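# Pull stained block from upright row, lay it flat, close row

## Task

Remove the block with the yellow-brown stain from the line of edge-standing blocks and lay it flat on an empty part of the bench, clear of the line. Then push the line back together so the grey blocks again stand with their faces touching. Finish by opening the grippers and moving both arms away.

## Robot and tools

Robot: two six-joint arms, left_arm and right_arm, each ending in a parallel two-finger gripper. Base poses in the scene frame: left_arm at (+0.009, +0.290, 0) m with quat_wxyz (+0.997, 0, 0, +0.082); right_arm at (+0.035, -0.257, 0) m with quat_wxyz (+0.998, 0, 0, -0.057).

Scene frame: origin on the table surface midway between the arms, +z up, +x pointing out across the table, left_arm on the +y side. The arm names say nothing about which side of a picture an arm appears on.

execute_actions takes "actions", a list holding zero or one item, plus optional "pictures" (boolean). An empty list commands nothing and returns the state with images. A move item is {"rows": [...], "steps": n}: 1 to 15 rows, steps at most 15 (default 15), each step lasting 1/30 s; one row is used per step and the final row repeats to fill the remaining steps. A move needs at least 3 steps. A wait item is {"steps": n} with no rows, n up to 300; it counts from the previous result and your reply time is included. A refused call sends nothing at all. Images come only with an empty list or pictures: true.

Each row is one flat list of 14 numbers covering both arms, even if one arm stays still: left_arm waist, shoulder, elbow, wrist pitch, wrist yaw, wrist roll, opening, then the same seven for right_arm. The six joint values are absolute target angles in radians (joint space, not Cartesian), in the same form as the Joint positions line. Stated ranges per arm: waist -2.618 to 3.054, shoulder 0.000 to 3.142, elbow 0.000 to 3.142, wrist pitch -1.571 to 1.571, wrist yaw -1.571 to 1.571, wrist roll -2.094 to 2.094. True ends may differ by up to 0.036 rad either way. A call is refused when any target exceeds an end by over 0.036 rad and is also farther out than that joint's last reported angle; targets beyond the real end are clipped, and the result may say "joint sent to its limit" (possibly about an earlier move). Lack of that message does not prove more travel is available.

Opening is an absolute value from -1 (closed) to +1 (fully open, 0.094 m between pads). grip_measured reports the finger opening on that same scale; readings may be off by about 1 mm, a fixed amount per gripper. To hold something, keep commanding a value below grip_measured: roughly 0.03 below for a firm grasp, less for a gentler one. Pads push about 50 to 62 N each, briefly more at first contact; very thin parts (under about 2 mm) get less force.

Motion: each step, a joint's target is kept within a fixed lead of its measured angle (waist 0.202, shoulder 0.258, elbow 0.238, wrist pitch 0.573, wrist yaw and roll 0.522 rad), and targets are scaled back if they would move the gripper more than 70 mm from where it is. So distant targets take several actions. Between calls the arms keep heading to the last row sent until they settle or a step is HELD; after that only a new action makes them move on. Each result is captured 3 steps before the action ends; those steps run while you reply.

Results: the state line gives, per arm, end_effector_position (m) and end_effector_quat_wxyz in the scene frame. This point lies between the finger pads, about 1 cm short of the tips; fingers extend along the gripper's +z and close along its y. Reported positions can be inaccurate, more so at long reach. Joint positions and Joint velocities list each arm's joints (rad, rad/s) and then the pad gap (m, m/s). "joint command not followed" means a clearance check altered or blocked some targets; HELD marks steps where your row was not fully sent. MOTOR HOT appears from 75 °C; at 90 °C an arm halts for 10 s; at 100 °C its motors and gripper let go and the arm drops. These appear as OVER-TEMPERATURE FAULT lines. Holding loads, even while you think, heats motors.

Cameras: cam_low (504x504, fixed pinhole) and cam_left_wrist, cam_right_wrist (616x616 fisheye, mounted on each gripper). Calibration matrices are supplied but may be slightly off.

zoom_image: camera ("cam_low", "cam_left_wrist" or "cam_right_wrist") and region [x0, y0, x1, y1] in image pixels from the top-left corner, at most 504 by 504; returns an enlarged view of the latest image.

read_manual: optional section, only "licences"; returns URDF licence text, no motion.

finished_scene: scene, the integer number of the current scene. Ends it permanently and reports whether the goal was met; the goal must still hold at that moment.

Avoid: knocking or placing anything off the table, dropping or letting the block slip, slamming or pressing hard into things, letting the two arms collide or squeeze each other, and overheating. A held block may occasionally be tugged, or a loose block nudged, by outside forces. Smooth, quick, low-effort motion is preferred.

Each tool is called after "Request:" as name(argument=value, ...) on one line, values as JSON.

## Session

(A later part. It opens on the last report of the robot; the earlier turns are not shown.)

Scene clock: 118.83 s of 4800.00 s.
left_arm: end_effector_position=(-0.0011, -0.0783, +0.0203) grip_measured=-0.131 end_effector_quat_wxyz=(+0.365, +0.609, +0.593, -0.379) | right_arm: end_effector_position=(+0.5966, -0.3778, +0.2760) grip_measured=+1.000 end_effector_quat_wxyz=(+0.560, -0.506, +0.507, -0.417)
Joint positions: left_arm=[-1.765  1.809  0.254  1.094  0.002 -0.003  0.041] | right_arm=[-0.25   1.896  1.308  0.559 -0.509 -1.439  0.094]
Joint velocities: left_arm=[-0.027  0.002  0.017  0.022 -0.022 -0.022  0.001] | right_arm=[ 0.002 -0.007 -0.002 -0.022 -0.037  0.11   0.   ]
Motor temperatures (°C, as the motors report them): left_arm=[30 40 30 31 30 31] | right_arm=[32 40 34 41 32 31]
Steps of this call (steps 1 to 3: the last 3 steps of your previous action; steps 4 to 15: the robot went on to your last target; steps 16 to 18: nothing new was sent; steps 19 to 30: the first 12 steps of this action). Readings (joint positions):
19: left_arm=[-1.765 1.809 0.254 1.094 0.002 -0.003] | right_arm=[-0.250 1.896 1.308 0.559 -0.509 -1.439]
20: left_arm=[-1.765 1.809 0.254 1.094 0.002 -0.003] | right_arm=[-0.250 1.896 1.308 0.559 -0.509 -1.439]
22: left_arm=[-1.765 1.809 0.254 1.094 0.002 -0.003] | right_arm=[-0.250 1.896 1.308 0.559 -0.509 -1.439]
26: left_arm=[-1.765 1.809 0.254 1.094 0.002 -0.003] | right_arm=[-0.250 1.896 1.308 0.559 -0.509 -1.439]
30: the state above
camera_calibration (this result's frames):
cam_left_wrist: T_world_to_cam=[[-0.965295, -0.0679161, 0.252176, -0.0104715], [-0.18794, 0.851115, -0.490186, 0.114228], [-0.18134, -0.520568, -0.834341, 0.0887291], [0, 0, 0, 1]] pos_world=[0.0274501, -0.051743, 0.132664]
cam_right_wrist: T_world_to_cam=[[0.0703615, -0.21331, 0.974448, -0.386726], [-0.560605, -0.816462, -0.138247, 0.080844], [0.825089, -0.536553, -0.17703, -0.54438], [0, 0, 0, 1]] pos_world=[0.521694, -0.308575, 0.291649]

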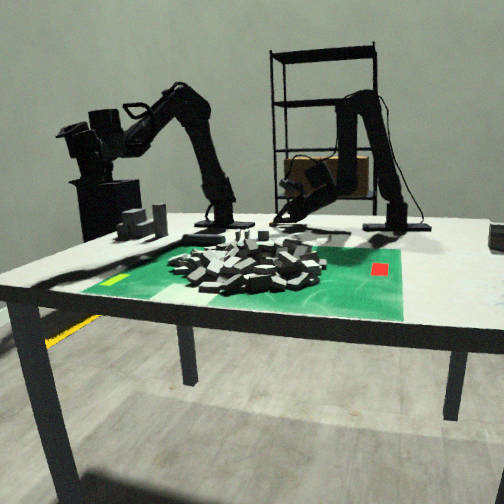

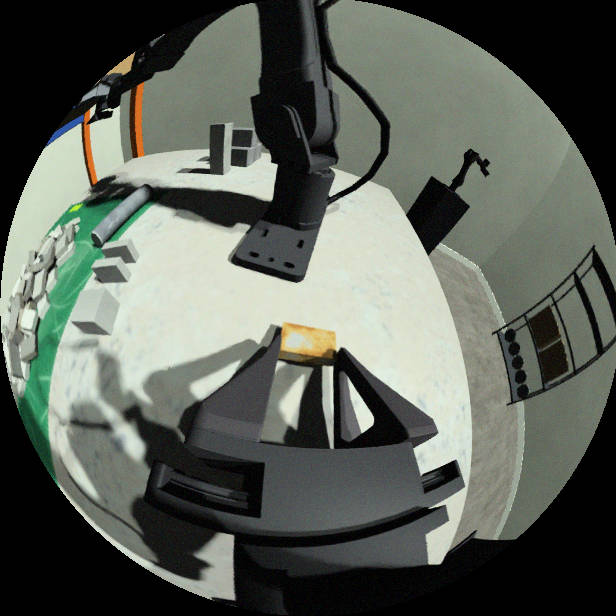

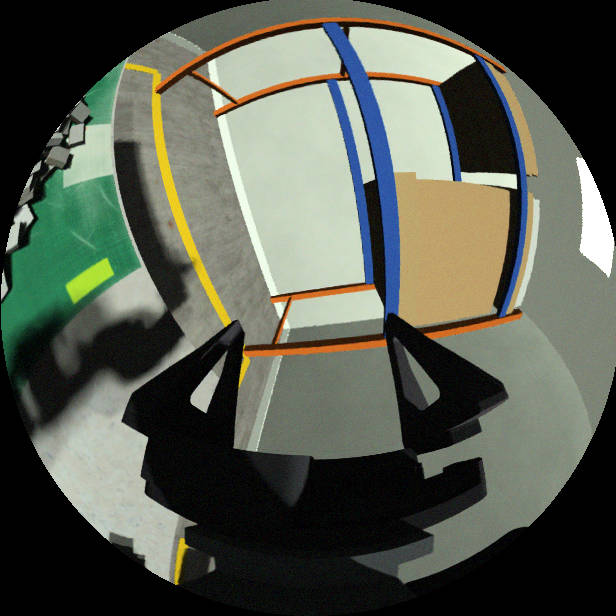

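Request:
execute_actions(actions=[{"rows": [[-1.775,1.833,0.244,1.070,0,-0.006,-0.129,-0.25,1.896,1.308,0.559,-0.516,-1.438,1],[-1.775,1.833,0.244,1.070,0,-0.006,-0.127,-0.25,1.896,1.308,0.559,-0.516,-1.438,1],[-1.775,1.833,0.244,1.070,0,-0.006,-0.125,-0.25,1.896,1.308,0.559,-0.516,-1.438,1],[-1.775,1.833,0.244,1.070,0,-0.006,-0.123,-0.25,1.896,1.308,0.559,-0.516,-1.438,1],[-1.775,1.833,0.244,1.070,0,-0.006,-0.121,-0.25,1.896,1.308,0.559,-0.516,-1.438,1],[-1.775,1.833,0.244,1.070,0,-0.006,-0.119,-0.25,1.896,1.308,0.559,-0.516,-1.438,1],[-1.775,1.833,0.244,1.070,0,-0.006,-0.117,-0.25,1.896,1.308,0.559,-0.516,-1.438,1],[-1.775,1.833,0.244,1.070,0,-0.006,-0.115,-0.25,1.896,1.308,0.559,-0.516,-1.438,1],[-1.775,1.833,0.244,1.070,0,-0.006,-0.113,-0.25,1.896,1.308,0.559,-0.516,-1.438,1],[-1.775,1.833,0.244,1.070,0,-0.006,-0.111,-0.25,1.896,1.308,0.559,-0.516,-1.438,1],[-1.775,1.833,0.244,1.070,0,-0.006,-0.109,-0.25,1.896,1.308,0.559,-0.516,-1.438,1],[-1.775,1.833,0.244,1.070,0,-0.006,-0.107,-0.25,1.896,1.308,0.559,-0.516,-1.438,1]], "steps": 15}], pictures=true)

Scene clock: 122.87 s of 4800.00 s.
left_arm: end_effector_position=(-0.0011, -0.0769, +0.0177) grip_measured=-0.109 end_effector_quat_wxyz=(+0.362, +0.612, +0.595, -0.375) | right_arm: end_effector_position=(+0.5966, -0.3778, +0.2760) grip_measured=+1.000 end_effector_quat_wxyz=(+0.560, -0.506, +0.507, -0.417)
Joint positions: left_arm=[-1.765  1.809  0.254  1.082  0.002 -0.003  0.042] | right_arm=[-0.25   1.896  1.308  0.559 -0.509 -1.439  0.094]
Joint velocities: left_arm=[ 0.012 -0.002  0.002 -0.037 -0.037 -0.051  0.002] | right_arm=[-0.007  0.027  0.007  0.051 -0.022 -0.007  0.   ]
Motor temperatures (°C, as the motors report them): left_arm=[30 39 30 32 30 31] | right_arm=[32 40 34 41 32 31]
Steps of this call (steps 1 to 3: the last 3 steps of your previous action; steps 4 to 15: the robot went on to your last target; steps 16 to 90: nothing new was sent; then 0.63 s passed at rest; steps 91 to 102: the first 12 steps of this action). Readings (joint positions):
91: left_arm=[-1.765 1.809 0.254 1.087 0.002 -0.003] | right_arm=[-0.250 1.896 1.308 0.559 -0.509 -1.439]
92: left_arm=[-1.765 1.809 0.254 1.087 0.002 -0.003] | right_arm=[-0.250 1.896 1.308 0.559 -0.509 -1.439]
94: left_arm=[-1.765 1.809 0.254 1.083 0.002 -0.003] | right_arm=[-0.250 1.896 1.308 0.559 -0.509 -1.439]
98: left_arm=[-1.765 1.809 0.254 1.082 0.002 -0.003] | right_arm=[-0.250 1.896 1.308 0.559 -0.509 -1.439]
102: the state above
camera_calibration (this result's frames):
cam_left_wrist: T_world_to_cam=[[-0.965383, -0.0708901, 0.251017, -0.00989017], [-0.18777, 0.85685, -0.480157, 0.112084], [-0.181046, -0.510669, -0.840499, 0.0881093], [0, 0, 0, 1]] pos_world=[0.02745, -0.0517456, 0.130356]
cam_right_wrist: T_world_to_cam=[[0.0703615, -0.21331, 0.974448, -0.386726], [-0.560605, -0.816462, -0.138247, 0.080844], [0.825089, -0.536553, -0.17703, -0.54438], [0, 0, 0, 1]] pos_world=[0.521694, -0.308575, 0.291649]

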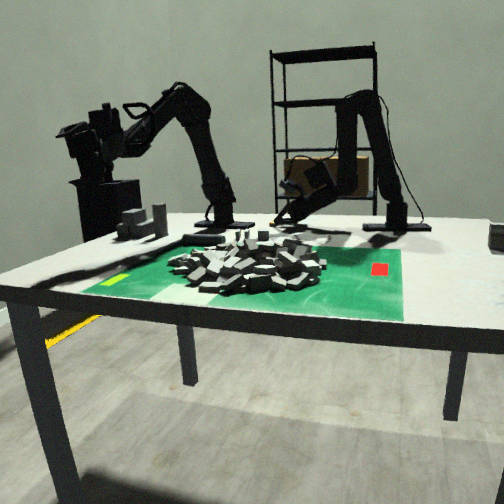

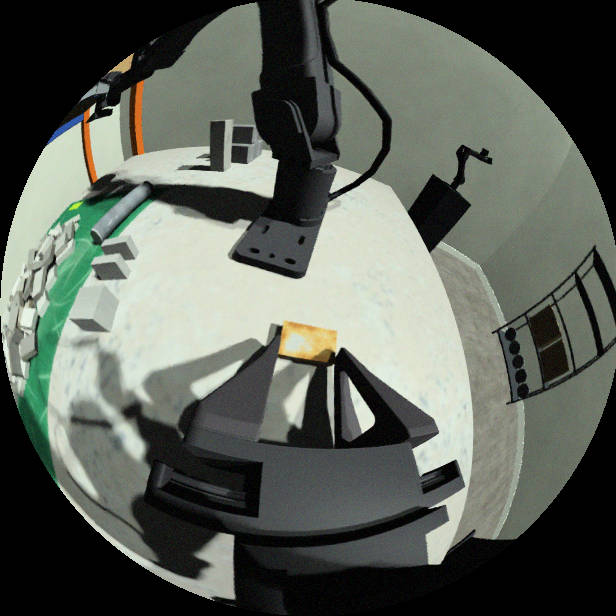

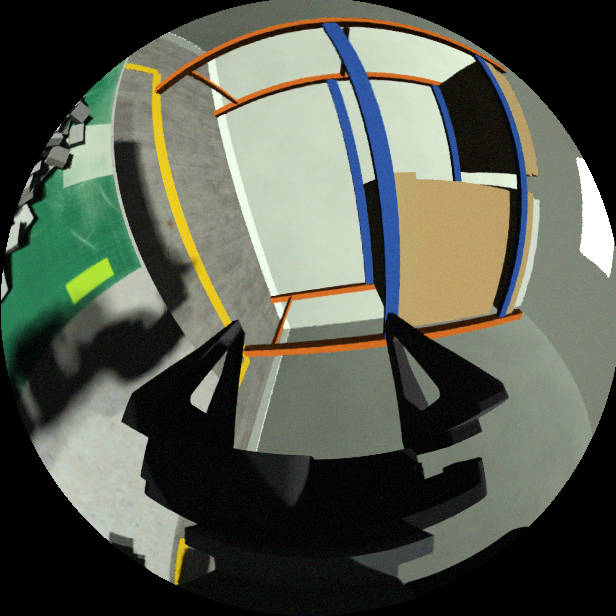

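Request:
zoom_image(camera="cam_left_wrist", region=[220, 290, 400, 420])

Request:
zoom_image(camera="cam_low", region=[260, 205, 310, 235])

Region (220, 290, 400, 420) of cam_left_wrist's 616x616 image, scaled by 2.800, with more detail than that image has.

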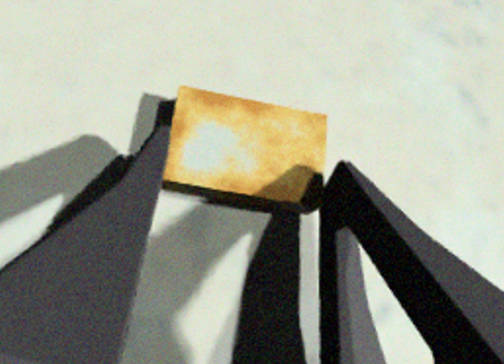

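Region (260, 205, 310, 235) of cam_low's 504x504 image, scaled by 10.080, with more detail than that image has; it fills the top 302 rows of this view, and the rest is white.

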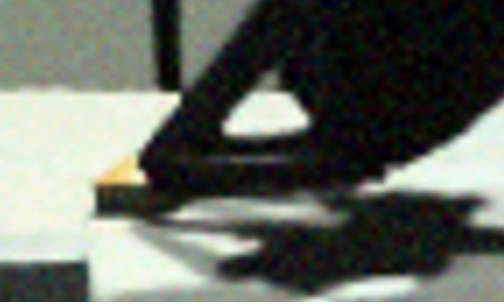

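Request:
execute_actions(actions=[{"rows": [[-1.775,1.812,0.244,1.070,0,-0.006,-0.07,-0.25,1.896,1.308,0.559,-0.516,-1.438,1],[-1.775,1.795,0.244,1.070,0,-0.006,-0.02,-0.25,1.896,1.308,0.559,-0.516,-1.438,1],[-1.775,1.780,0.244,1.070,0,-0.006,0.03,-0.25,1.896,1.308,0.559,-0.516,-1.438,1],[-1.775,1.765,0.245,1.070,0,-0.006,0.08,-0.25,1.896,1.308,0.559,-0.516,-1.438,1],[-1.774,1.750,0.247,1.070,0,-0.006,0.12,-0.25,1.896,1.308,0.559,-0.516,-1.438,1],[-1.773,1.735,0.250,1.070,0,-0.006,0.12,-0.25,1.896,1.308,0.559,-0.516,-1.438,1],[-1.772,1.720,0.253,1.069,0,-0.006,0.12,-0.25,1.896,1.308,0.559,-0.516,-1.438,1],[-1.770,1.705,0.258,1.060,0,-0.006,0.12,-0.25,1.896,1.308,0.559,-0.516,-1.438,1],[-1.7665,1.685,0.273,1.010,0,-0.006,0.12,-0.25,1.896,1.308,0.559,-0.516,-1.438,1],[-1.763,1.666,0.289,0.959,0,-0.006,0.12,-0.25,1.896,1.308,0.559,-0.516,-1.438,1],[-1.7595,1.646,0.304,0.909,0,-0.006,0.12,-0.25,1.896,1.308,0.559,-0.516,-1.438,1],[-1.756,1.626,0.319,0.858,0,-0.006,0.12,-0.25,1.896,1.308,0.559,-0.516,-1.438,1],[-1.7525,1.606,0.334,0.808,0,-0.006,0.12,-0.25,1.896,1.308,0.559,-0.516,-1.438,1],[-1.749,1.587,0.350,0.758,0,-0.006,0.12,-0.25,1.896,1.308,0.559,-0.516,-1.438,1],[-1.7455,1.567,0.365,0.707,0,-0.006,0.12,-0.25,1.896,1.308,0.559,-0.516,-1.438,1]], "steps": 15}])

Request:
execute_actions(actions=[{"rows": [[-1.742,1.547,0.380,0.657,0,-0.006,0.12,-0.25,1.896,1.308,0.559,-0.516,-1.438,1],[-1.735,1.540,0.404,0.605,0,-0.006,0.12,-0.25,1.896,1.308,0.559,-0.516,-1.438,1],[-1.728,1.532,0.429,0.554,0,-0.006,0.12,-0.25,1.896,1.308,0.559,-0.516,-1.438,1],[-1.721,1.525,0.453,0.502,0,-0.006,0.12,-0.25,1.896,1.308,0.559,-0.516,-1.438,1],[-1.715,1.518,0.477,0.451,0,-0.006,0.12,-0.25,1.896,1.308,0.559,-0.516,-1.438,1],[-1.708,1.511,0.501,0.399,0,-0.006,0.12,-0.25,1.896,1.308,0.559,-0.516,-1.438,1],[-1.701,1.503,0.526,0.348,0,-0.006,0.12,-0.25,1.896,1.308,0.559,-0.516,-1.438,1],[-1.694,1.496,0.550,0.296,0,-0.006,0.12,-0.25,1.896,1.308,0.559,-0.516,-1.438,1],[-1.6825,1.501,0.583,0.243,0,-0.006,0.12,-0.25,1.896,1.308,0.559,-0.516,-1.438,1],[-1.671,1.505,0.615,0.190,0,-0.006,0.12,-0.25,1.896,1.308,0.559,-0.516,-1.438,1],[-1.6595,1.510,0.648,0.138,0,-0.006,0.12,-0.25,1.896,1.308,0.559,-0.516,-1.438,1],[-1.648,1.515,0.681,0.085,0,-0.006,0.12,-0.25,1.896,1.308,0.559,-0.516,-1.438,1],[-1.6365,1.519,0.713,0.032,0,-0.006,0.12,-0.25,1.896,1.308,0.559,-0.516,-1.438,1],[-1.625,1.524,0.746,-0.021,0,-0.006,0.12,-0.25,1.896,1.308,0.559,-0.516,-1.438,1],[-1.609,1.540,0.788,-0.077,0,-0.006,0.12,-0.25,1.896,1.308,0.559,-0.516,-1.438,1]], "steps": 15}])

Request:
execute_actions(actions=[{"rows": [[-1.593,1.557,0.830,-0.133,0,0.006,0.12,-0.25,1.896,1.308,0.559,-0.516,-1.438,1],[-1.576,1.573,0.872,-0.188,0,0.018,0.12,-0.25,1.896,1.308,0.559,-0.516,-1.438,1],[-1.560,1.590,0.914,-0.244,0,0.030,0.12,-0.25,1.896,1.308,0.559,-0.516,-1.438,1],[-1.544,1.606,0.956,-0.300,0,0.043,0.12,-0.25,1.896,1.308,0.559,-0.516,-1.438,1],[-1.527,1.629,0.999,-0.350,0,0.055,0.12,-0.25,1.896,1.308,0.559,-0.516,-1.438,1],[-1.510,1.653,1.043,-0.400,0,0.067,0.12,-0.25,1.896,1.308,0.559,-0.516,-1.438,1],[-1.494,1.676,1.086,-0.451,0,0.079,0.12,-0.25,1.896,1.308,0.559,-0.516,-1.438,1],[-1.477,1.700,1.130,-0.501,0,0.092,0.12,-0.25,1.896,1.308,0.559,-0.516,-1.438,1],[-1.460,1.723,1.173,-0.551,0,0.104,0.12,-0.25,1.896,1.308,0.559,-0.516,-1.438,1],[-1.445,1.751,1.218,-0.598,0,0.116,0.12,-0.25,1.896,1.308,0.559,-0.516,-1.438,1],[-1.430,1.779,1.263,-0.645,0,0.128,0.12,-0.25,1.896,1.308,0.559,-0.516,-1.438,1],[-1.414,1.806,1.309,-0.693,0,0.141,0.12,-0.25,1.896,1.308,0.559,-0.516,-1.438,1],[-1.399,1.834,1.354,-0.740,0,0.153,0.12,-0.25,1.896,1.308,0.559,-0.516,-1.438,1],[-1.384,1.862,1.399,-0.787,0,0.165,0.12,-0.25,1.896,1.308,0.559,-0.516,-1.438,1],[-1.373,1.893,1.447,-0.834,0,0.177,0.12,-0.25,1.896,1.308,0.559,-0.516,-1.438,1]], "steps": 15}])

Request:
execute_actions(actions=[{"rows": [[-1.362,1.925,1.496,-0.885,0,0.177,0.12,-0.25,1.896,1.308,0.559,-0.516,-1.438,1],[-1.352,1.956,1.544,-0.935,0,0.177,0.12,-0.25,1.896,1.308,0.559,-0.516,-1.438,1],[-1.341,1.988,1.593,-0.985,0,0.177,0.12,-0.25,1.896,1.308,0.559,-0.516,-1.438,1],[-1.330,2.019,1.641,-1.035,0,0.177,0.12,-0.25,1.896,1.308,0.559,-0.516,-1.438,1],[-1.3275,2.052,1.6905,-1.085,0,0.177,0.12,-0.25,1.896,1.308,0.559,-0.516,-1.438,1],[-1.325,2.0845,1.740,-1.130,0,0.177,0.12,-0.25,1.896,1.308,0.559,-0.516,-1.438,1],[-1.322,2.117,1.7895,-1.170,0,0.177,0.12,-0.25,1.896,1.308,0.559,-0.516,-1.438,1],[-1.320,2.150,1.839,-1.205,0,0.177,0.12,-0.25,1.896,1.308,0.559,-0.516,-1.438,1],[-1.317,2.183,1.8885,-1.235,0,0.177,0.12,-0.25,1.896,1.308,0.559,-0.516,-1.438,1],[-1.315,2.2155,1.938,-1.258,0,0.177,0.12,-0.25,1.896,1.308,0.559,-0.516,-1.438,1],[-1.312,2.248,1.9875,-1.272,0,0.177,0.12,-0.25,1.896,1.308,0.559,-0.516,-1.438,1],[-1.310,2.278,2.032,-1.281,0,0.177,0.12,-0.25,1.896,1.308,0.559,-0.516,-1.438,1],[-1.308,2.304,2.072,-1.281,0,0.177,0.12,-0.25,1.896,1.308,0.559,-0.516,-1.438,1],[-1.306,2.327,2.106,-1.281,0,0.177,0.12,-0.25,1.896,1.308,0.559,-0.516,-1.438,1],[-1.3045,2.3465,2.136,-1.281,0,0.177,0.12,-0.25,1.896,1.308,0.559,-0.516,-1.438,1]], "steps": 15}])

Request:
execute_actions(actions=[{"steps": 14}], pictures=true)

Scene clock: 130.33 s of 4800.00 s.
left_arm: end_effector_position=(-0.0013, -0.0846, +0.0490) grip_measured=+0.119 end_effector_quat_wxyz=(+0.380, +0.600, +0.584, -0.394) | right_arm: end_effector_position=(+0.5966, -0.3778, +0.2760) grip_measured=+1.000 end_effector_quat_wxyz=(+0.560, -0.506, +0.507, -0.417)
Joint positions: left_arm=[-1.765  1.681  0.27   0.998  0.002 -0.003  0.053] | right_arm=[-0.25   1.896  1.308  0.559 -0.509 -1.439  0.094]
Joint velocities: left_arm=[-0.002 -0.535  0.291 -1.004  0.007 -0.022 -0.001] | right_arm=[-0.002  0.007 -0.002 -0.022 -0.066 -0.007  0.   ]
Motor temperatures (°C, as the motors report them): left_arm=[30 38 30 32 30 31] | right_arm=[32 40 34 41 32 31]
Steps of this call (steps 1 to 3: the last 3 steps of your previous action; steps 4 to 15: the robot went on to your last target; steps 16 to 90: nothing new was sent; then 4.07 s passed at rest; steps 91 to 102: the first 12 steps of this action). Readings (joint positions):
91: left_arm=[-1.765 1.809 0.254 1.082 0.002 -0.003] | right_arm=[-0.250 1.896 1.308 0.559 -0.509 -1.439]
92: left_arm=[-1.765 1.809 0.254 1.082 0.002 -0.003] | right_arm=[-0.250 1.896 1.308 0.559 -0.509 -1.439]
94: left_arm=[-1.765 1.806 0.254 1.080 0.002 -0.003] | right_arm=[-0.250 1.896 1.308 0.559 -0.509 -1.439]
98: left_arm=[-1.765 1.757 0.254 1.071 0.002 -0.003] | right_arm=[-0.250 1.896 1.308 0.559 -0.509 -1.439]
102: the state above

Scene clock: 130.83 s of 4800.00 s.
left_arm: end_effector_position=(+0.0325, -0.1159, +0.0796) grip_measured=+0.119 end_effector_quat_wxyz=(+0.334, +0.609, +0.646, -0.318) | right_arm: end_effector_position=(+0.5966, -0.3778, +0.2760) grip_measured=+1.000 end_effector_quat_wxyz=(+0.560, -0.506, +0.507, -0.417)
Joint positions: left_arm=[-1.679  1.526  0.601  0.313  0.002 -0.003  0.053] | right_arm=[-0.25   1.896  1.308  0.559 -0.509 -1.439  0.094]
Joint velocities: left_arm=[ 0.325 -0.002  0.901 -1.531 -0.095 -0.007 -0.   ] | right_arm=[ 0.002  0.002 -0.007 -0.007 -0.022 -0.022  0.   ]
Motor temperatures (°C, as the motors report them): left_arm=[30 38 30 32 30 31] | right_arm=[32 40 34 41 32 31]
Steps of this call (steps 1 to 3: the last 3 steps of your previous action; steps 4 to 15: the first 12 steps of this action). Readings (joint positions):
4: left_arm=[-1.759 1.605 0.330 0.845 0.002 -0.003] | right_arm=[-0.250 1.896 1.308 0.559 -0.509 -1.439]
5: left_arm=[-1.755 1.586 0.347 0.803 0.002 -0.003] | right_arm=[-0.250 1.896 1.308 0.559 -0.509 -1.439]
7: left_arm=[-1.744 1.561 0.390 0.713 0.002 -0.003] | right_arm=[-0.250 1.896 1.308 0.559 -0.509 -1.439]
11: left_arm=[-1.716 1.533 0.487 0.520 0.002 -0.003] | right_arm=[-0.250 1.896 1.308 0.559 -0.509 -1.439]
15: the state above

Scene clock: 131.33 s of 4800.00 s.
left_arm: end_effector_position=(+0.1335, -0.1339, +0.0969) grip_measured=+0.119 end_effector_quat_wxyz=(+0.232, +0.608, +0.742, -0.160) | right_arm: end_effector_position=(+0.5966, -0.3778, +0.2760) grip_measured=+1.000 end_effector_quat_wxyz=(+0.560, -0.506, +0.507, -0.417)
Joint positions: left_arm=[-1.451  1.746  1.213 -0.466  0.002  0.085  0.053] | right_arm=[-0.25   1.896  1.308  0.559 -0.509 -1.439  0.094]
Joint velocities: left_arm=[ 0.432  0.808  1.253 -1.487  0.007  0.403 -0.   ] | right_arm=[-0.007  0.002  0.002  0.022 -0.022  0.095  0.   ]
Motor temperatures (°C, as the motors report them): left_arm=[30 38 30 32 30 31] | right_arm=[32 40 34 41 32 31]
Steps of this call (steps 1 to 3: the last 3 steps of your previous action; steps 4 to 15: the first 12 steps of this action). Readings (joint positions):
4: left_arm=[-1.630 1.529 0.736 0.100 0.002 -0.003] | right_arm=[-0.250 1.896 1.308 0.559 -0.509 -1.439]
5: left_arm=[-1.615 1.536 0.777 0.046 0.002 -0.001] | right_arm=[-0.250 1.896 1.308 0.559 -0.509 -1.439]
7: left_arm=[-1.583 1.562 0.864 -0.058 0.002 0.009] | right_arm=[-0.250 1.896 1.308 0.559 -0.509 -1.439]
11: left_arm=[-1.517 1.642 1.040 -0.262 0.002 0.042] | right_arm=[-0.250 1.896 1.308 0.559 -0.509 -1.439]
15: the state above

Scene clock: 131.83 s of 4800.00 s.
left_arm: end_effector_position=(+0.1961, -0.1336, +0.0725) grip_measured=+0.119 end_effector_quat_wxyz=(+0.058, +0.613, +0.787, -0.033) | right_arm: end_effector_position=(+0.5966, -0.3778, +0.2760) grip_measured=+1.000 end_effector_quat_wxyz=(+0.560, -0.506, +0.507, -0.417)
Joint positions: left_arm=[-1.321  2.214  1.93  -1.153  0.002  0.166  0.053] | right_arm=[-0.25   1.896  1.308  0.559 -0.509 -1.439  0.094]
Joint velocities: left_arm=[ 0.007  0.935  1.375 -0.799 -0.022  0.051 -0.   ] | right_arm=[-0.007 -0.012 -0.002 -0.022 -0.066  0.022  0.   ]
Motor temperatures (°C, as the motors report them): left_arm=[30 38 30 32 30 31] | right_arm=[32 40 34 41 32 31]
Steps of this call (steps 1 to 3: the last 3 steps of your previous action; steps 4 to 15: the first 12 steps of this action). Readings (joint positions):
4: left_arm=[-1.391 1.862 1.394 -0.664 0.002 0.130] | right_arm=[-0.250 1.896 1.308 0.559 -0.509 -1.439]
5: left_arm=[-1.379 1.893 1.441 -0.714 0.002 0.138] | right_arm=[-0.250 1.896 1.308 0.559 -0.509 -1.439]
7: left_arm=[-1.356 1.955 1.538 -0.812 0.002 0.150] | right_arm=[-0.250 1.896 1.308 0.559 -0.509 -1.439]
11: left_arm=[-1.328 2.083 1.735 -1.004 0.002 0.161] | right_arm=[-0.250 1.896 1.308 0.559 -0.509 -1.439]
15: the state above

Scene clock: 132.30 s of 4800.00 s.
left_arm: end_effector_position=(+0.2031, -0.1406, +0.0596) grip_measured=+0.119 end_effector_quat_wxyz=(+0.028, +0.612, +0.790, -0.016) | right_arm: end_effector_position=(+0.5966, -0.3778, +0.2760) grip_measured=+1.000 end_effector_quat_wxyz=(+0.560, -0.506, +0.507, -0.417)
Joint positions: left_arm=[-1.313  2.344  2.104 -1.266  0.002  0.17   0.053] | right_arm=[-0.25   1.896  1.308  0.559 -0.509 -1.439  0.094]
Joint velocities: left_arm=[-0.017 -0.017 -0.007 -0.11   0.037  0.022  0.001] | right_arm=[-0.007  0.002 -0.002 -0.095 -0.022 -0.007  0.   ]
Motor temperatures (°C, as the motors report them): left_arm=[30 38 30 32 30 31] | right_arm=[32 40 34 41 32 31]
Kept back: nothing.
Steps of this call (steps 1 to 3: the last 3 steps of your previous action; steps 4 to 14: the robot went on to your last target). Readings (joint positions):
1: left_arm=[-1.321 2.245 1.975 -1.177 0.002 0.167] | right_arm=[-0.250 1.896 1.308 0.559 -0.509 -1.439]
2: left_arm=[-1.320 2.274 2.017 -1.195 0.002 0.167] | right_arm=[-0.250 1.896 1.308 0.559 -0.509 -1.439]
4: left_arm=[-1.317 2.320 2.081 -1.216 0.002 0.169] | right_arm=[-0.250 1.896 1.308 0.559 -0.509 -1.439]
8: left_arm=[-1.314 2.344 2.104 -1.242 0.002 0.169] | right_arm=[-0.250 1.896 1.308 0.559 -0.509 -1.439]
14: the state above
camera_calibration (this result's frames):
cam_left_wrist: T_world_to_cam=[[-0.867987, -0.495534, 0.0323187, 0.10575], [-0.420599, 0.768208, 0.482652, 0.202543], [-0.263998, 0.405342, -0.875216, 0.275451], [0, 0, 0, 1]] pos_world=[0.249698, -0.214845, 0.139904]
cam_right_wrist: T_world_to_cam=[[0.0703615, -0.21331, 0.974448, -0.386726], [-0.560605, -0.816462, -0.138247, 0.080844], [0.825089, -0.536553, -0.17703, -0.54438], [0, 0, 0, 1]] pos_world=[0.521694, -0.308575, 0.291649]

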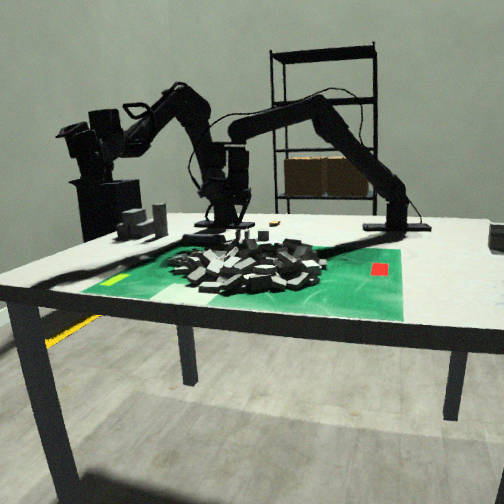

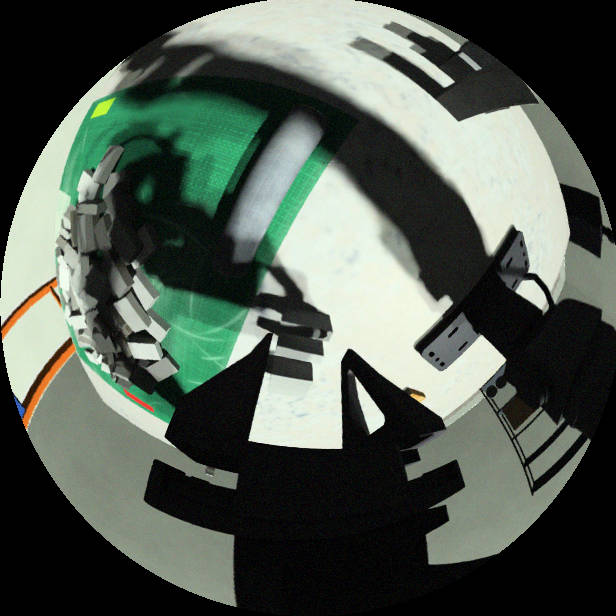

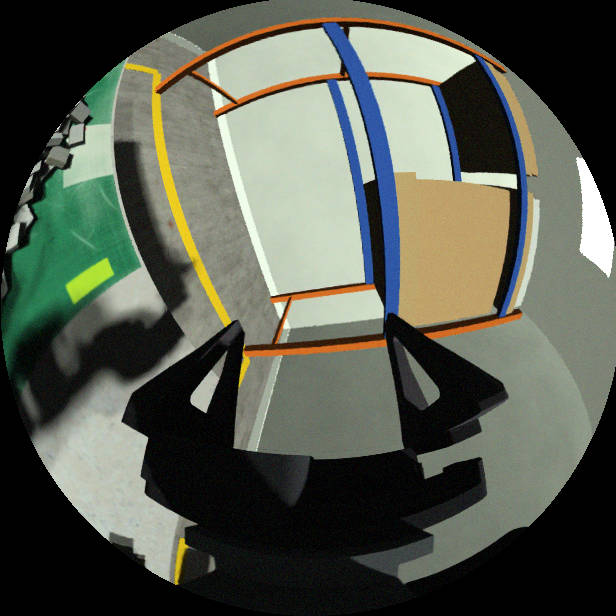

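Request:
zoom_image(camera="cam_low", region=[222, 200, 282, 248])

Request:
zoom_image(camera="cam_left_wrist", region=[230, 280, 370, 410])

Request:
execute_actions(actions=[], pictures=false)

Region (222, 200, 282, 248) of cam_low's 504x504 image, scaled by 8.400, with more detail than that image has; it fills the top 403 rows of this view, and the rest is white.

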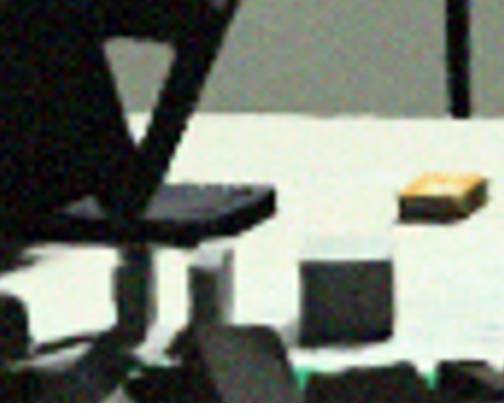

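Region (230, 280, 370, 410) of cam_left_wrist's 616x616 image, scaled by 3.600, with more detail than that image has; it fills the top 468 rows of this view, and the rest is white.

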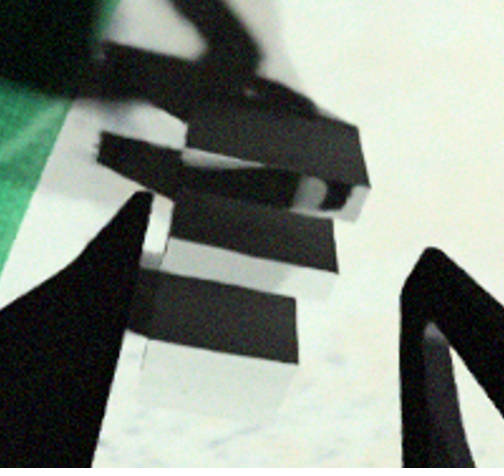

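Scene clock: 132.43 s of 4800.00 s.
left_arm: end_effector_position=(+0.2027, -0.1397, +0.0595) grip_measured=+0.119 end_effector_quat_wxyz=(+0.026, +0.612, +0.790, -0.015) | right_arm: end_effector_position=(+0.5966, -0.3778, +0.2760) grip_measured=+1.000 end_effector_quat_wxyz=(+0.560, -0.506, +0.507, -0.417)
Joint positions: left_arm=[-1.313  2.344  2.104 -1.27   0.002  0.17   0.053] | right_arm=[-0.25   1.896  1.308  0.559 -0.509 -1.439  0.094]
Joint velocities: left_arm=[-0.002 -0.012 -0.002 -0.066 -0.051 -0.066 -0.001] | right_arm=[-0.012 -0.007  0.002 -0.081 -0.066  0.037  0.   ]
Motor temperatures (°C, as the motors report them): left_arm=[30 38 30 32 30 31] | right_arm=[32 40 34 41 32 31]
Kept back: nothing.
Steps of this call (steps 1 to 4: the robot went on to your last target). Readings (joint positions):
1: left_arm=[-1.313 2.344 2.104 -1.267 0.002 0.170] | right_arm=[-0.250 1.896 1.308 0.559 -0.509 -1.439]
2: left_arm=[-1.313 2.344 2.104 -1.268 0.002 0.170] | right_arm=[-0.250 1.896 1.308 0.559 -0.509 -1.439]
4: the state above

Request:
execute_actions(actions=[], pictures=true)

Request:
zoom_image(camera="cam_low", region=[228, 212, 274, 245])

Request:
zoom_image(camera="cam_left_wrist", region=[250, 290, 350, 400])

Scene clock: 134.80 s of 4800.00 s.
left_arm: end_effector_position=(+0.2025, -0.1392, +0.0595) grip_measured=+0.119 end_effector_quat_wxyz=(+0.025, +0.613, +0.790, -0.015) | right_arm: end_effector_position=(+0.5966, -0.3778, +0.2760) grip_measured=+1.000 end_effector_quat_wxyz=(+0.560, -0.506, +0.507, -0.417)
Joint positions: left_arm=[-1.313  2.344  2.104 -1.272  0.002  0.17   0.053] | right_arm=[-0.25   1.896  1.308  0.559 -0.509 -1.439  0.094]
Joint velocities: left_arm=[ 0.007 -0.002 -0.007 -0.007  0.007  0.007  0.001] | right_arm=[ 0.002  0.012 -0.002 -0.051 -0.007  0.007  0.   ]
Motor temperatures (°C, as the motors report them): left_arm=[30 39 31 32 30 31] | right_arm=[32 40 34 41 32 31]
Kept back: nothing.
Steps of this call (steps 1 to 15: the robot went on to your last target; steps 16 to 71: nothing new was sent). Readings (joint positions):
1: left_arm=[-1.313 2.344 2.104 -1.270 0.002 0.170] | right_arm=[-0.250 1.896 1.308 0.559 -0.509 -1.439]
2: left_arm=[-1.313 2.344 2.104 -1.270 0.002 0.170] | right_arm=[-0.250 1.896 1.308 0.559 -0.509 -1.439]
4: left_arm=[-1.313 2.344 2.104 -1.271 0.002 0.170] | right_arm=[-0.250 1.896 1.308 0.559 -0.509 -1.439]
8: left_arm=[-1.313 2.344 2.104 -1.272 0.002 0.170] | right_arm=[-0.250 1.896 1.308 0.559 -0.509 -1.439]
71: the state above
All arms were judged still, so your last target was given up. Only a new action makes them travel on or press farther. Fingers that are still opening or closing keep moving.
camera_calibration (this result's frames):
cam_left_wrist: T_world_to_cam=[[-0.868097, -0.495382, 0.0317043, 0.10598], [-0.419105, 0.765661, 0.487969, 0.200292], [-0.266006, 0.410317, -0.872285, 0.275572], [0, 0, 0, 1]] pos_world=[0.249248, -0.213927, 0.139281]
cam_right_wrist: T_world_to_cam=[[0.0703615, -0.21331, 0.974448, -0.386726], [-0.560605, -0.816462, -0.138247, 0.080844], [0.825089, -0.536553, -0.17703, -0.54438], [0, 0, 0, 1]] pos_world=[0.521694, -0.308575, 0.291649]

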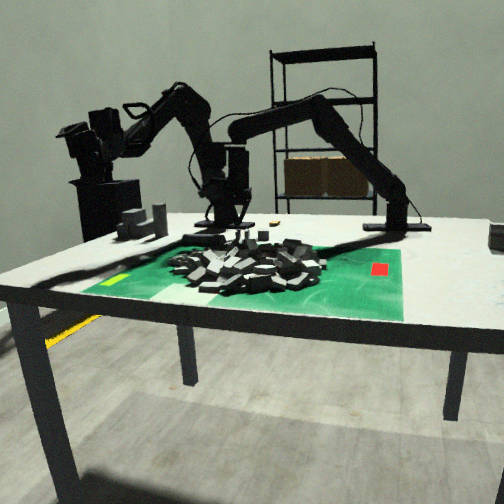

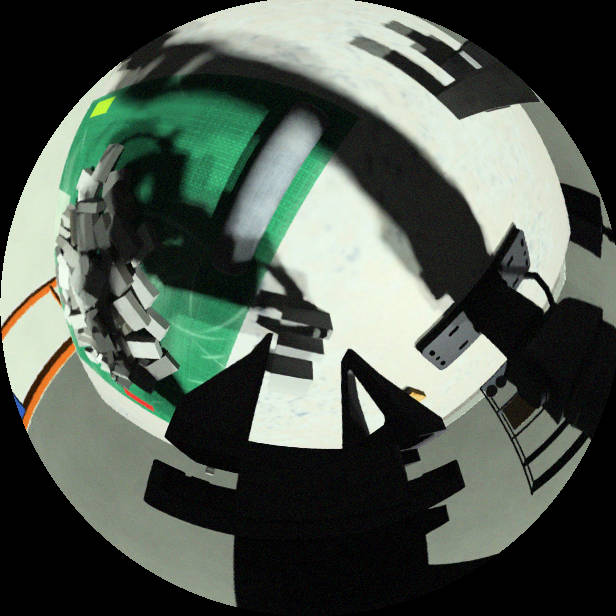

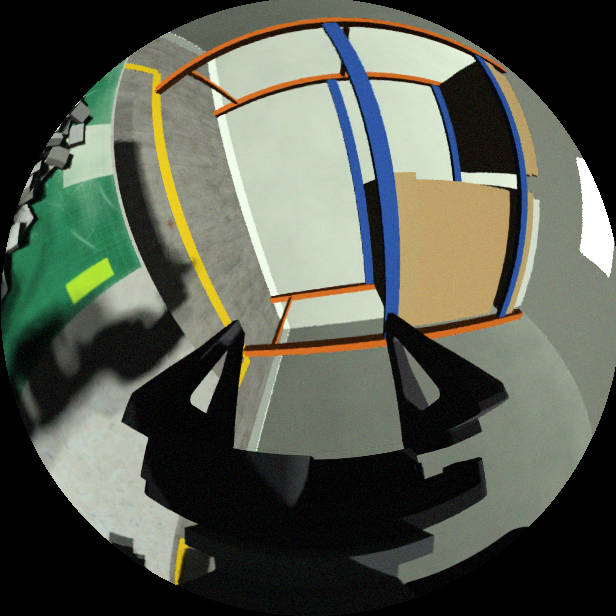

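Region (228, 212, 274, 245) of cam_low's 504x504 image, scaled by 10.957, with more detail than that image has; it fills the top 362 rows of this view, and the rest is white.

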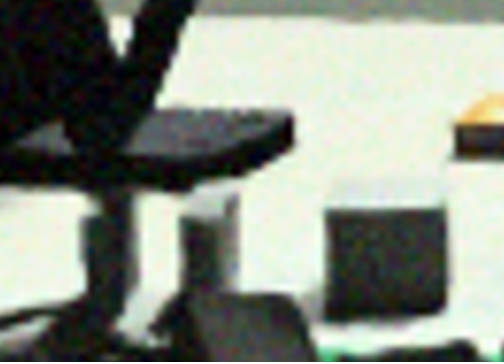

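Region (250, 290, 350, 400) of cam_left_wrist's 616x616 image, scaled by 4.582, with more detail than that image has; it fills the left 458 columns of this view, and the rest is white.

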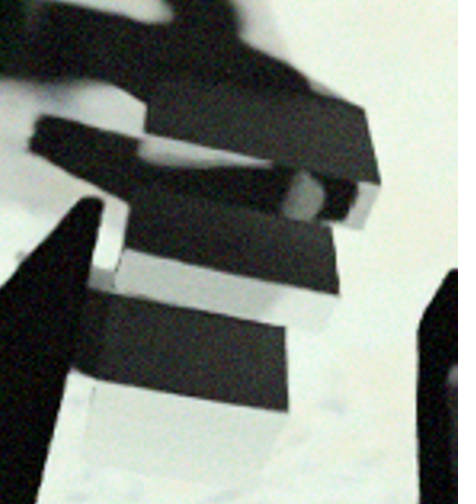

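Request:
zoom_image(camera="cam_low", region=[230, 222, 256, 244])

Request:
zoom_image(camera="cam_left_wrist", region=[270, 300, 340, 370])

Region (230, 222, 256, 244) of cam_low's 504x504 image, scaled by 19.385, with more detail than that image has; it fills the top 426 rows of this view, and the rest is white.

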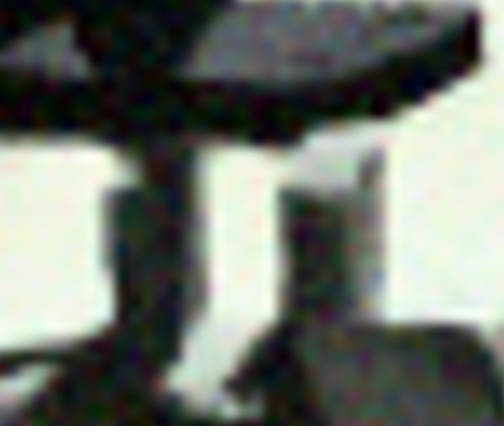

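Region (270, 300, 340, 370) of cam_left_wrist's 616x616 image, scaled by 7.200, with more detail than that image has.

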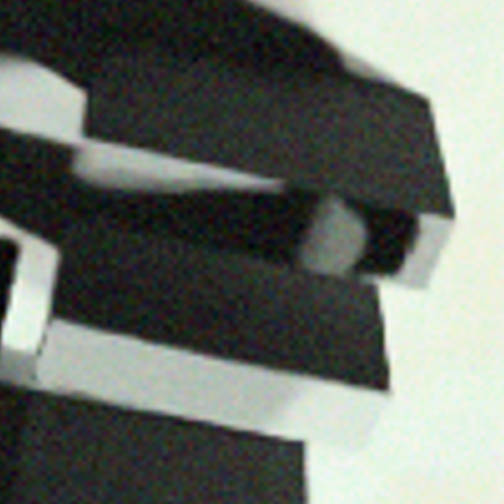

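Request:
execute_actions(actions=[{"rows": [[-1.3040,2.353,2.140,-1.281,0,0.177,0.12,-0.25,1.896,1.308,0.559,-0.516,-1.438,1],[-1.3035,2.360,2.144,-1.281,0,0.177,0.12,-0.25,1.896,1.308,0.559,-0.516,-1.438,1],[-1.3030,2.367,2.148,-1.281,0,0.177,0.12,-0.25,1.896,1.308,0.559,-0.516,-1.438,1],[-1.3025,2.374,2.152,-1.281,0,0.177,0.12,-0.25,1.896,1.308,0.559,-0.516,-1.438,1],[-1.3020,2.381,2.156,-1.281,0,0.177,0.12,-0.25,1.896,1.308,0.559,-0.516,-1.438,1],[-1.3015,2.388,2.160,-1.281,0,0.177,0.12,-0.25,1.896,1.308,0.559,-0.516,-1.438,1],[-1.3010,2.394,2.164,-1.281,0,0.177,0.12,-0.25,1.896,1.308,0.559,-0.516,-1.438,1],[-1.3010,2.399,2.167,-1.281,0,0.177,0.12,-0.25,1.896,1.308,0.559,-0.516,-1.438,1]], "steps": 15}])

Request:
execute_actions(actions=[{"steps": 6}], pictures=true)

Request:
zoom_image(camera="cam_low", region=[226, 212, 272, 245])

Request:
zoom_image(camera="cam_left_wrist", region=[250, 290, 370, 400])

Scene clock: 137.80 s of 4800.00 s.
left_arm: end_effector_position=(+0.2048, -0.1444, +0.0488) grip_measured=+0.119 end_effector_quat_wxyz=(+0.020, +0.613, +0.790, -0.012) | right_arm: end_effector_position=(+0.5966, -0.3778, +0.2760) grip_measured=+1.000 end_effector_quat_wxyz=(+0.560, -0.506, +0.507, -0.417)
Joint positions: left_arm=[-1.313  2.389  2.141 -1.275  0.002  0.17   0.053] | right_arm=[-0.25   1.896  1.308  0.559 -0.509 -1.439  0.094]
Joint velocities: left_arm=[-0.002  0.09  -0.007 -0.022 -0.051  0.022  0.001] | right_arm=[ 0.007  0.002  0.002 -0.007 -0.037 -0.007  0.   ]
Motor temperatures (°C, as the motors report them): left_arm=[30 40 31 32 30 31] | right_arm=[32 40 34 41 32 31]
Steps of this call (steps 1 to 78: nothing new was sent; steps 79 to 90: the first 12 steps of this action). Readings (joint positions):
79: left_arm=[-1.313 2.344 2.104 -1.272 0.002 0.170] | right_arm=[-0.250 1.896 1.308 0.559 -0.509 -1.439]
80: left_arm=[-1.313 2.345 2.106 -1.274 0.002 0.170] | right_arm=[-0.250 1.896 1.308 0.559 -0.509 -1.439]
82: left_arm=[-1.313 2.351 2.117 -1.275 0.002 0.170] | right_arm=[-0.250 1.896 1.308 0.559 -0.509 -1.439]
86: left_arm=[-1.313 2.371 2.138 -1.275 0.002 0.170] | right_arm=[-0.250 1.896 1.308 0.559 -0.509 -1.439]
90: the state above

Scene clock: 138.00 s of 4800.00 s.
left_arm: end_effector_position=(+0.2047, -0.1441, +0.0467) grip_measured=+0.119 end_effector_quat_wxyz=(+0.018, +0.613, +0.790, -0.011) | right_arm: end_effector_position=(+0.5966, -0.3778, +0.2760) grip_measured=+1.000 end_effector_quat_wxyz=(+0.560, -0.506, +0.507, -0.417)
Joint positions: left_arm=[-1.313  2.394  2.141 -1.275  0.002  0.17   0.053] | right_arm=[-0.25   1.896  1.308  0.559 -0.509 -1.439  0.094]
Joint velocities: left_arm=[-0.002  0.002 -0.012 -0.022  0.007 -0.066 -0.001] | right_arm=[ 0.007  0.012 -0.002 -0.022 -0.007 -0.051  0.   ]
Motor temperatures (°C, as the motors report them): left_arm=[30 40 31 32 30 31] | right_arm=[32 40 34 41 32 31]
Kept back: nothing.
Steps of this call (steps 1 to 3: the last 3 steps of your previous action; steps 4 to 6: the robot went on to your last target). Readings (joint positions):
1: left_arm=[-1.313 2.392 2.141 -1.275 0.002 0.170] | right_arm=[-0.250 1.896 1.308 0.559 -0.509 -1.439]
2: left_arm=[-1.313 2.394 2.141 -1.275 0.002 0.170] | right_arm=[-0.250 1.896 1.308 0.559 -0.509 -1.439]
4: left_arm=[-1.313 2.394 2.141 -1.275 0.002 0.170] | right_arm=[-0.250 1.896 1.308 0.559 -0.509 -1.439]
6: the state above
camera_calibration (this result's frames):
cam_left_wrist: T_world_to_cam=[[-0.867899, -0.495823, 0.0301873, 0.105839], [-0.415938, 0.7586, 0.501518, 0.208863], [-0.271565, 0.422711, -0.86462, 0.269522], [0, 0, 0, 1]] pos_world=[0.251924, -0.219895, 0.12509]
cam_right_wrist: T_world_to_cam=[[0.0703615, -0.21331, 0.974448, -0.386726], [-0.560605, -0.816462, -0.138247, 0.080844], [0.825089, -0.536553, -0.17703, -0.54438], [0, 0, 0, 1]] pos_world=[0.521694, -0.308575, 0.291649]

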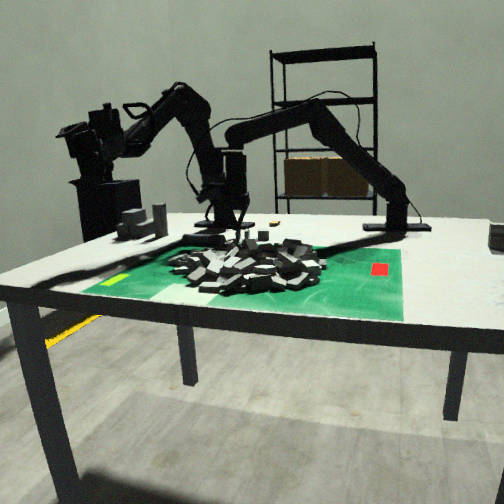

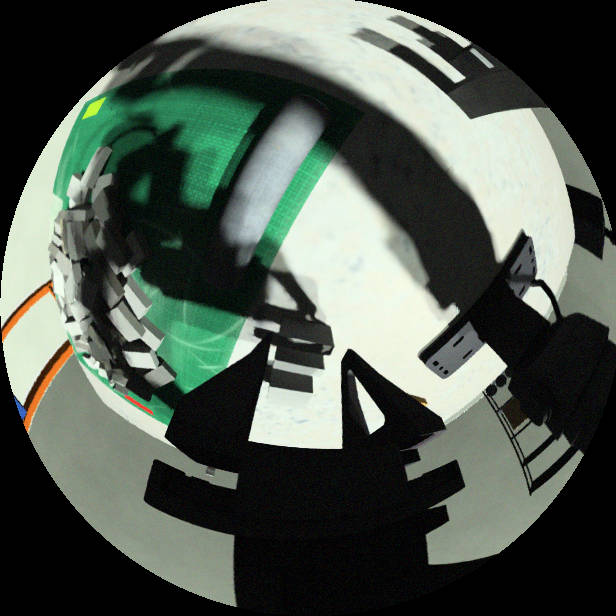

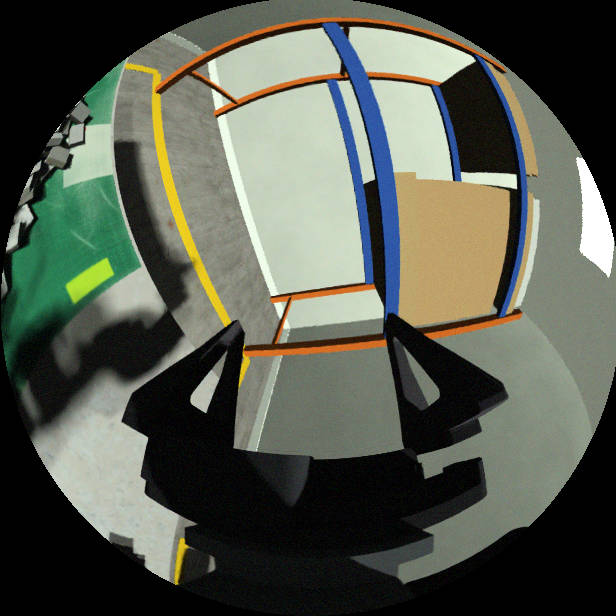

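Region (226, 212, 272, 245) of cam_low's 504x504 image, scaled by 10.957, with more detail than that image has; it fills the top 362 rows of this view, and the rest is white.

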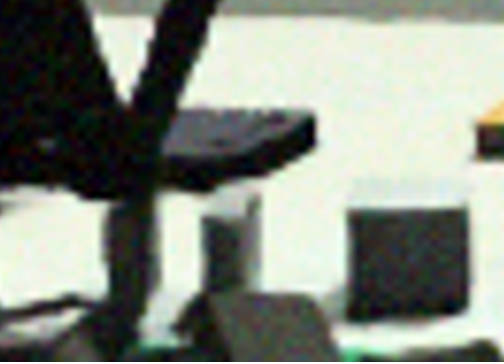

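Region (250, 290, 370, 400) of cam_left_wrist's 616x616 image, scaled by 4.200, with more detail than that image has; it fills the top 462 rows of this view, and the rest is white.

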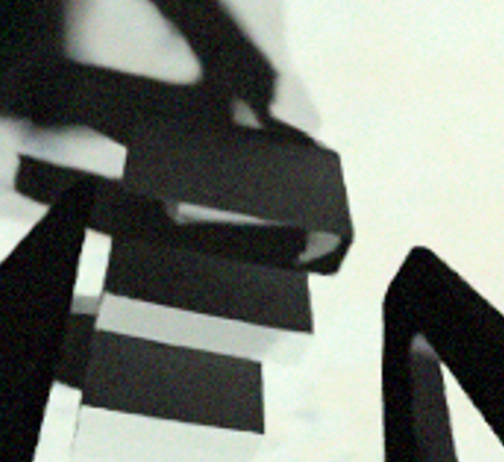

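Request:
execute_actions(actions=[])

Scene clock: 138.90 s of 4800.00 s.
left_arm: end_effector_position=(+0.2047, -0.1441, +0.0467) grip_measured=+0.119 end_effector_quat_wxyz=(+0.018, +0.613, +0.790, -0.011) | right_arm: end_effector_position=(+0.5966, -0.3778, +0.2760) grip_measured=+1.000 end_effector_quat_wxyz=(+0.560, -0.506, +0.507, -0.417)
Joint positions: left_arm=[-1.313  2.394  2.141 -1.275  0.002  0.17   0.053] | right_arm=[-0.25   1.896  1.308  0.559 -0.509 -1.439  0.094]
Joint velocities: left_arm=[-0.022 -0.017 -0.022 -0.007 -0.022 -0.051 -0.   ] | right_arm=[ 0.002  0.007  0.007 -0.022 -0.007 -0.081  0.   ]
Motor temperatures (°C, as the motors report them): left_arm=[30 40 32 31 30 31] | right_arm=[32 40 34 41 32 31]
Kept back: nothing.
Steps of this call (steps 1 to 15: the robot went on to your last target; steps 16 to 27: nothing new was sent). Readings (joint positions):
1: left_arm=[-1.313 2.394 2.141 -1.275 0.002 0.170] | right_arm=[-0.250 1.896 1.308 0.559 -0.509 -1.439]
2: left_arm=[-1.313 2.394 2.141 -1.275 0.002 0.170] | right_arm=[-0.250 1.896 1.308 0.559 -0.509 -1.439]
4: left_arm=[-1.313 2.394 2.141 -1.275 0.002 0.170] | right_arm=[-0.250 1.896 1.308 0.559 -0.509 -1.439]
8: left_arm=[-1.313 2.394 2.141 -1.275 0.002 0.170] | right_arm=[-0.250 1.896 1.308 0.559 -0.509 -1.439]
27: the state above
All arms were judged still, so your last target was given up. Only a new action makes them travel on or press farther. Fingers that are still opening or closing keep moving.
camera_calibration (this result's frames):
cam_left_wrist: T_world_to_cam=[[-0.867899, -0.495823, 0.0301873, 0.105839], [-0.415938, 0.7586, 0.501518, 0.208863], [-0.271565, 0.422711, -0.86462, 0.269522], [0, 0, 0, 1]] pos_world=[0.251924, -0.219895, 0.12509]
cam_right_wrist: T_world_to_cam=[[0.0703615, -0.21331, 0.974448, -0.386726], [-0.560605, -0.816462, -0.138247, 0.080844], [0.825089, -0.536553, -0.17703, -0.54438], [0, 0, 0, 1]] pos_world=[0.521694, -0.308575, 0.291649]

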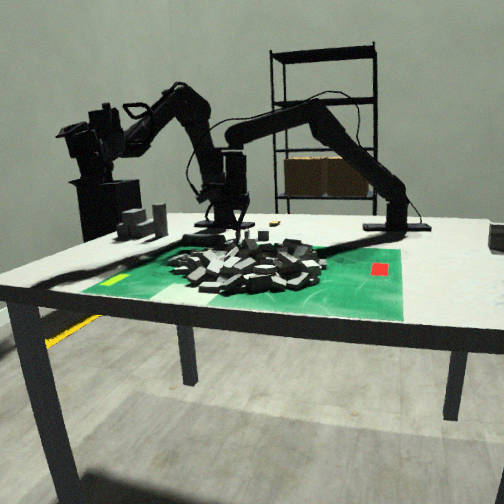

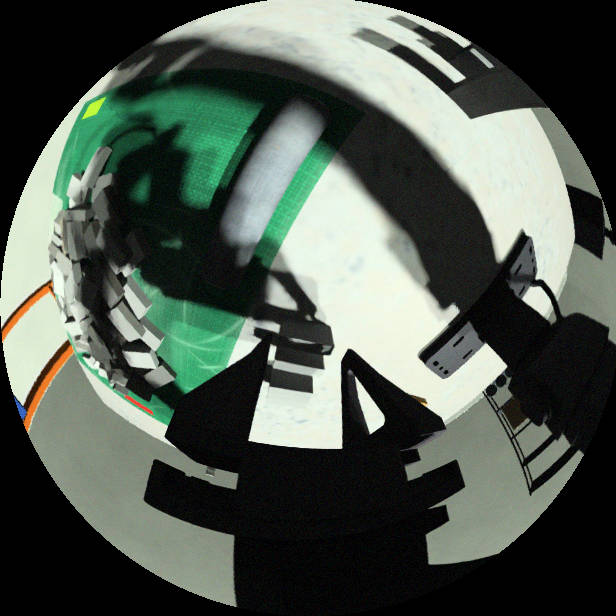

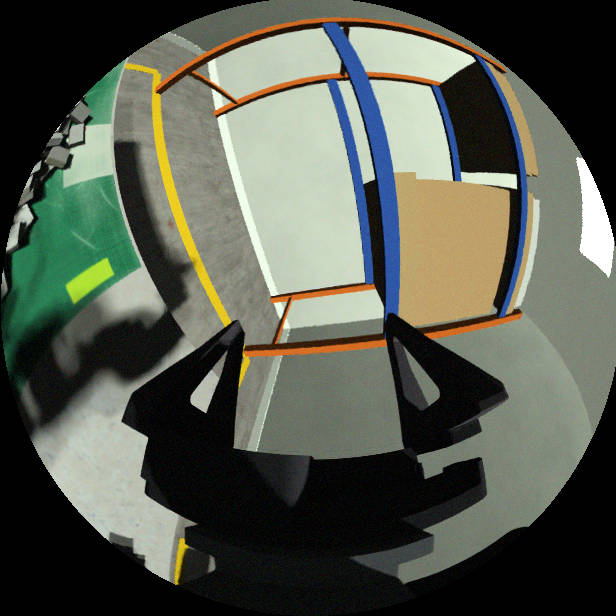

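Request:
zoom_image(camera="cam_left_wrist", region=[230, 300, 370, 440])

Request:
zoom_image(camera="cam_low", region=[220, 200, 290, 250])

Region (230, 300, 370, 440) of cam_left_wrist's 616x616 image, scaled by 3.600, with more detail than that image has.

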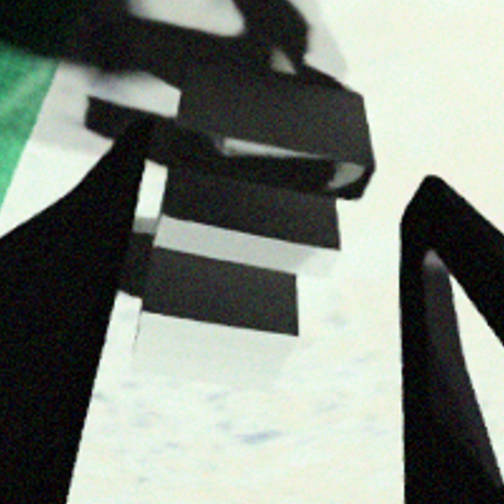

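Region (220, 200, 290, 250) of cam_low's 504x504 image, scaled by 7.200, with more detail than that image has; it fills the top 360 rows of this view, and the rest is white.

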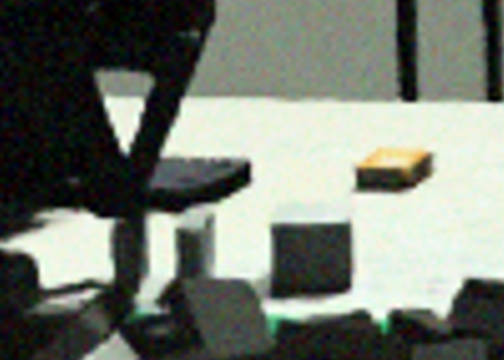

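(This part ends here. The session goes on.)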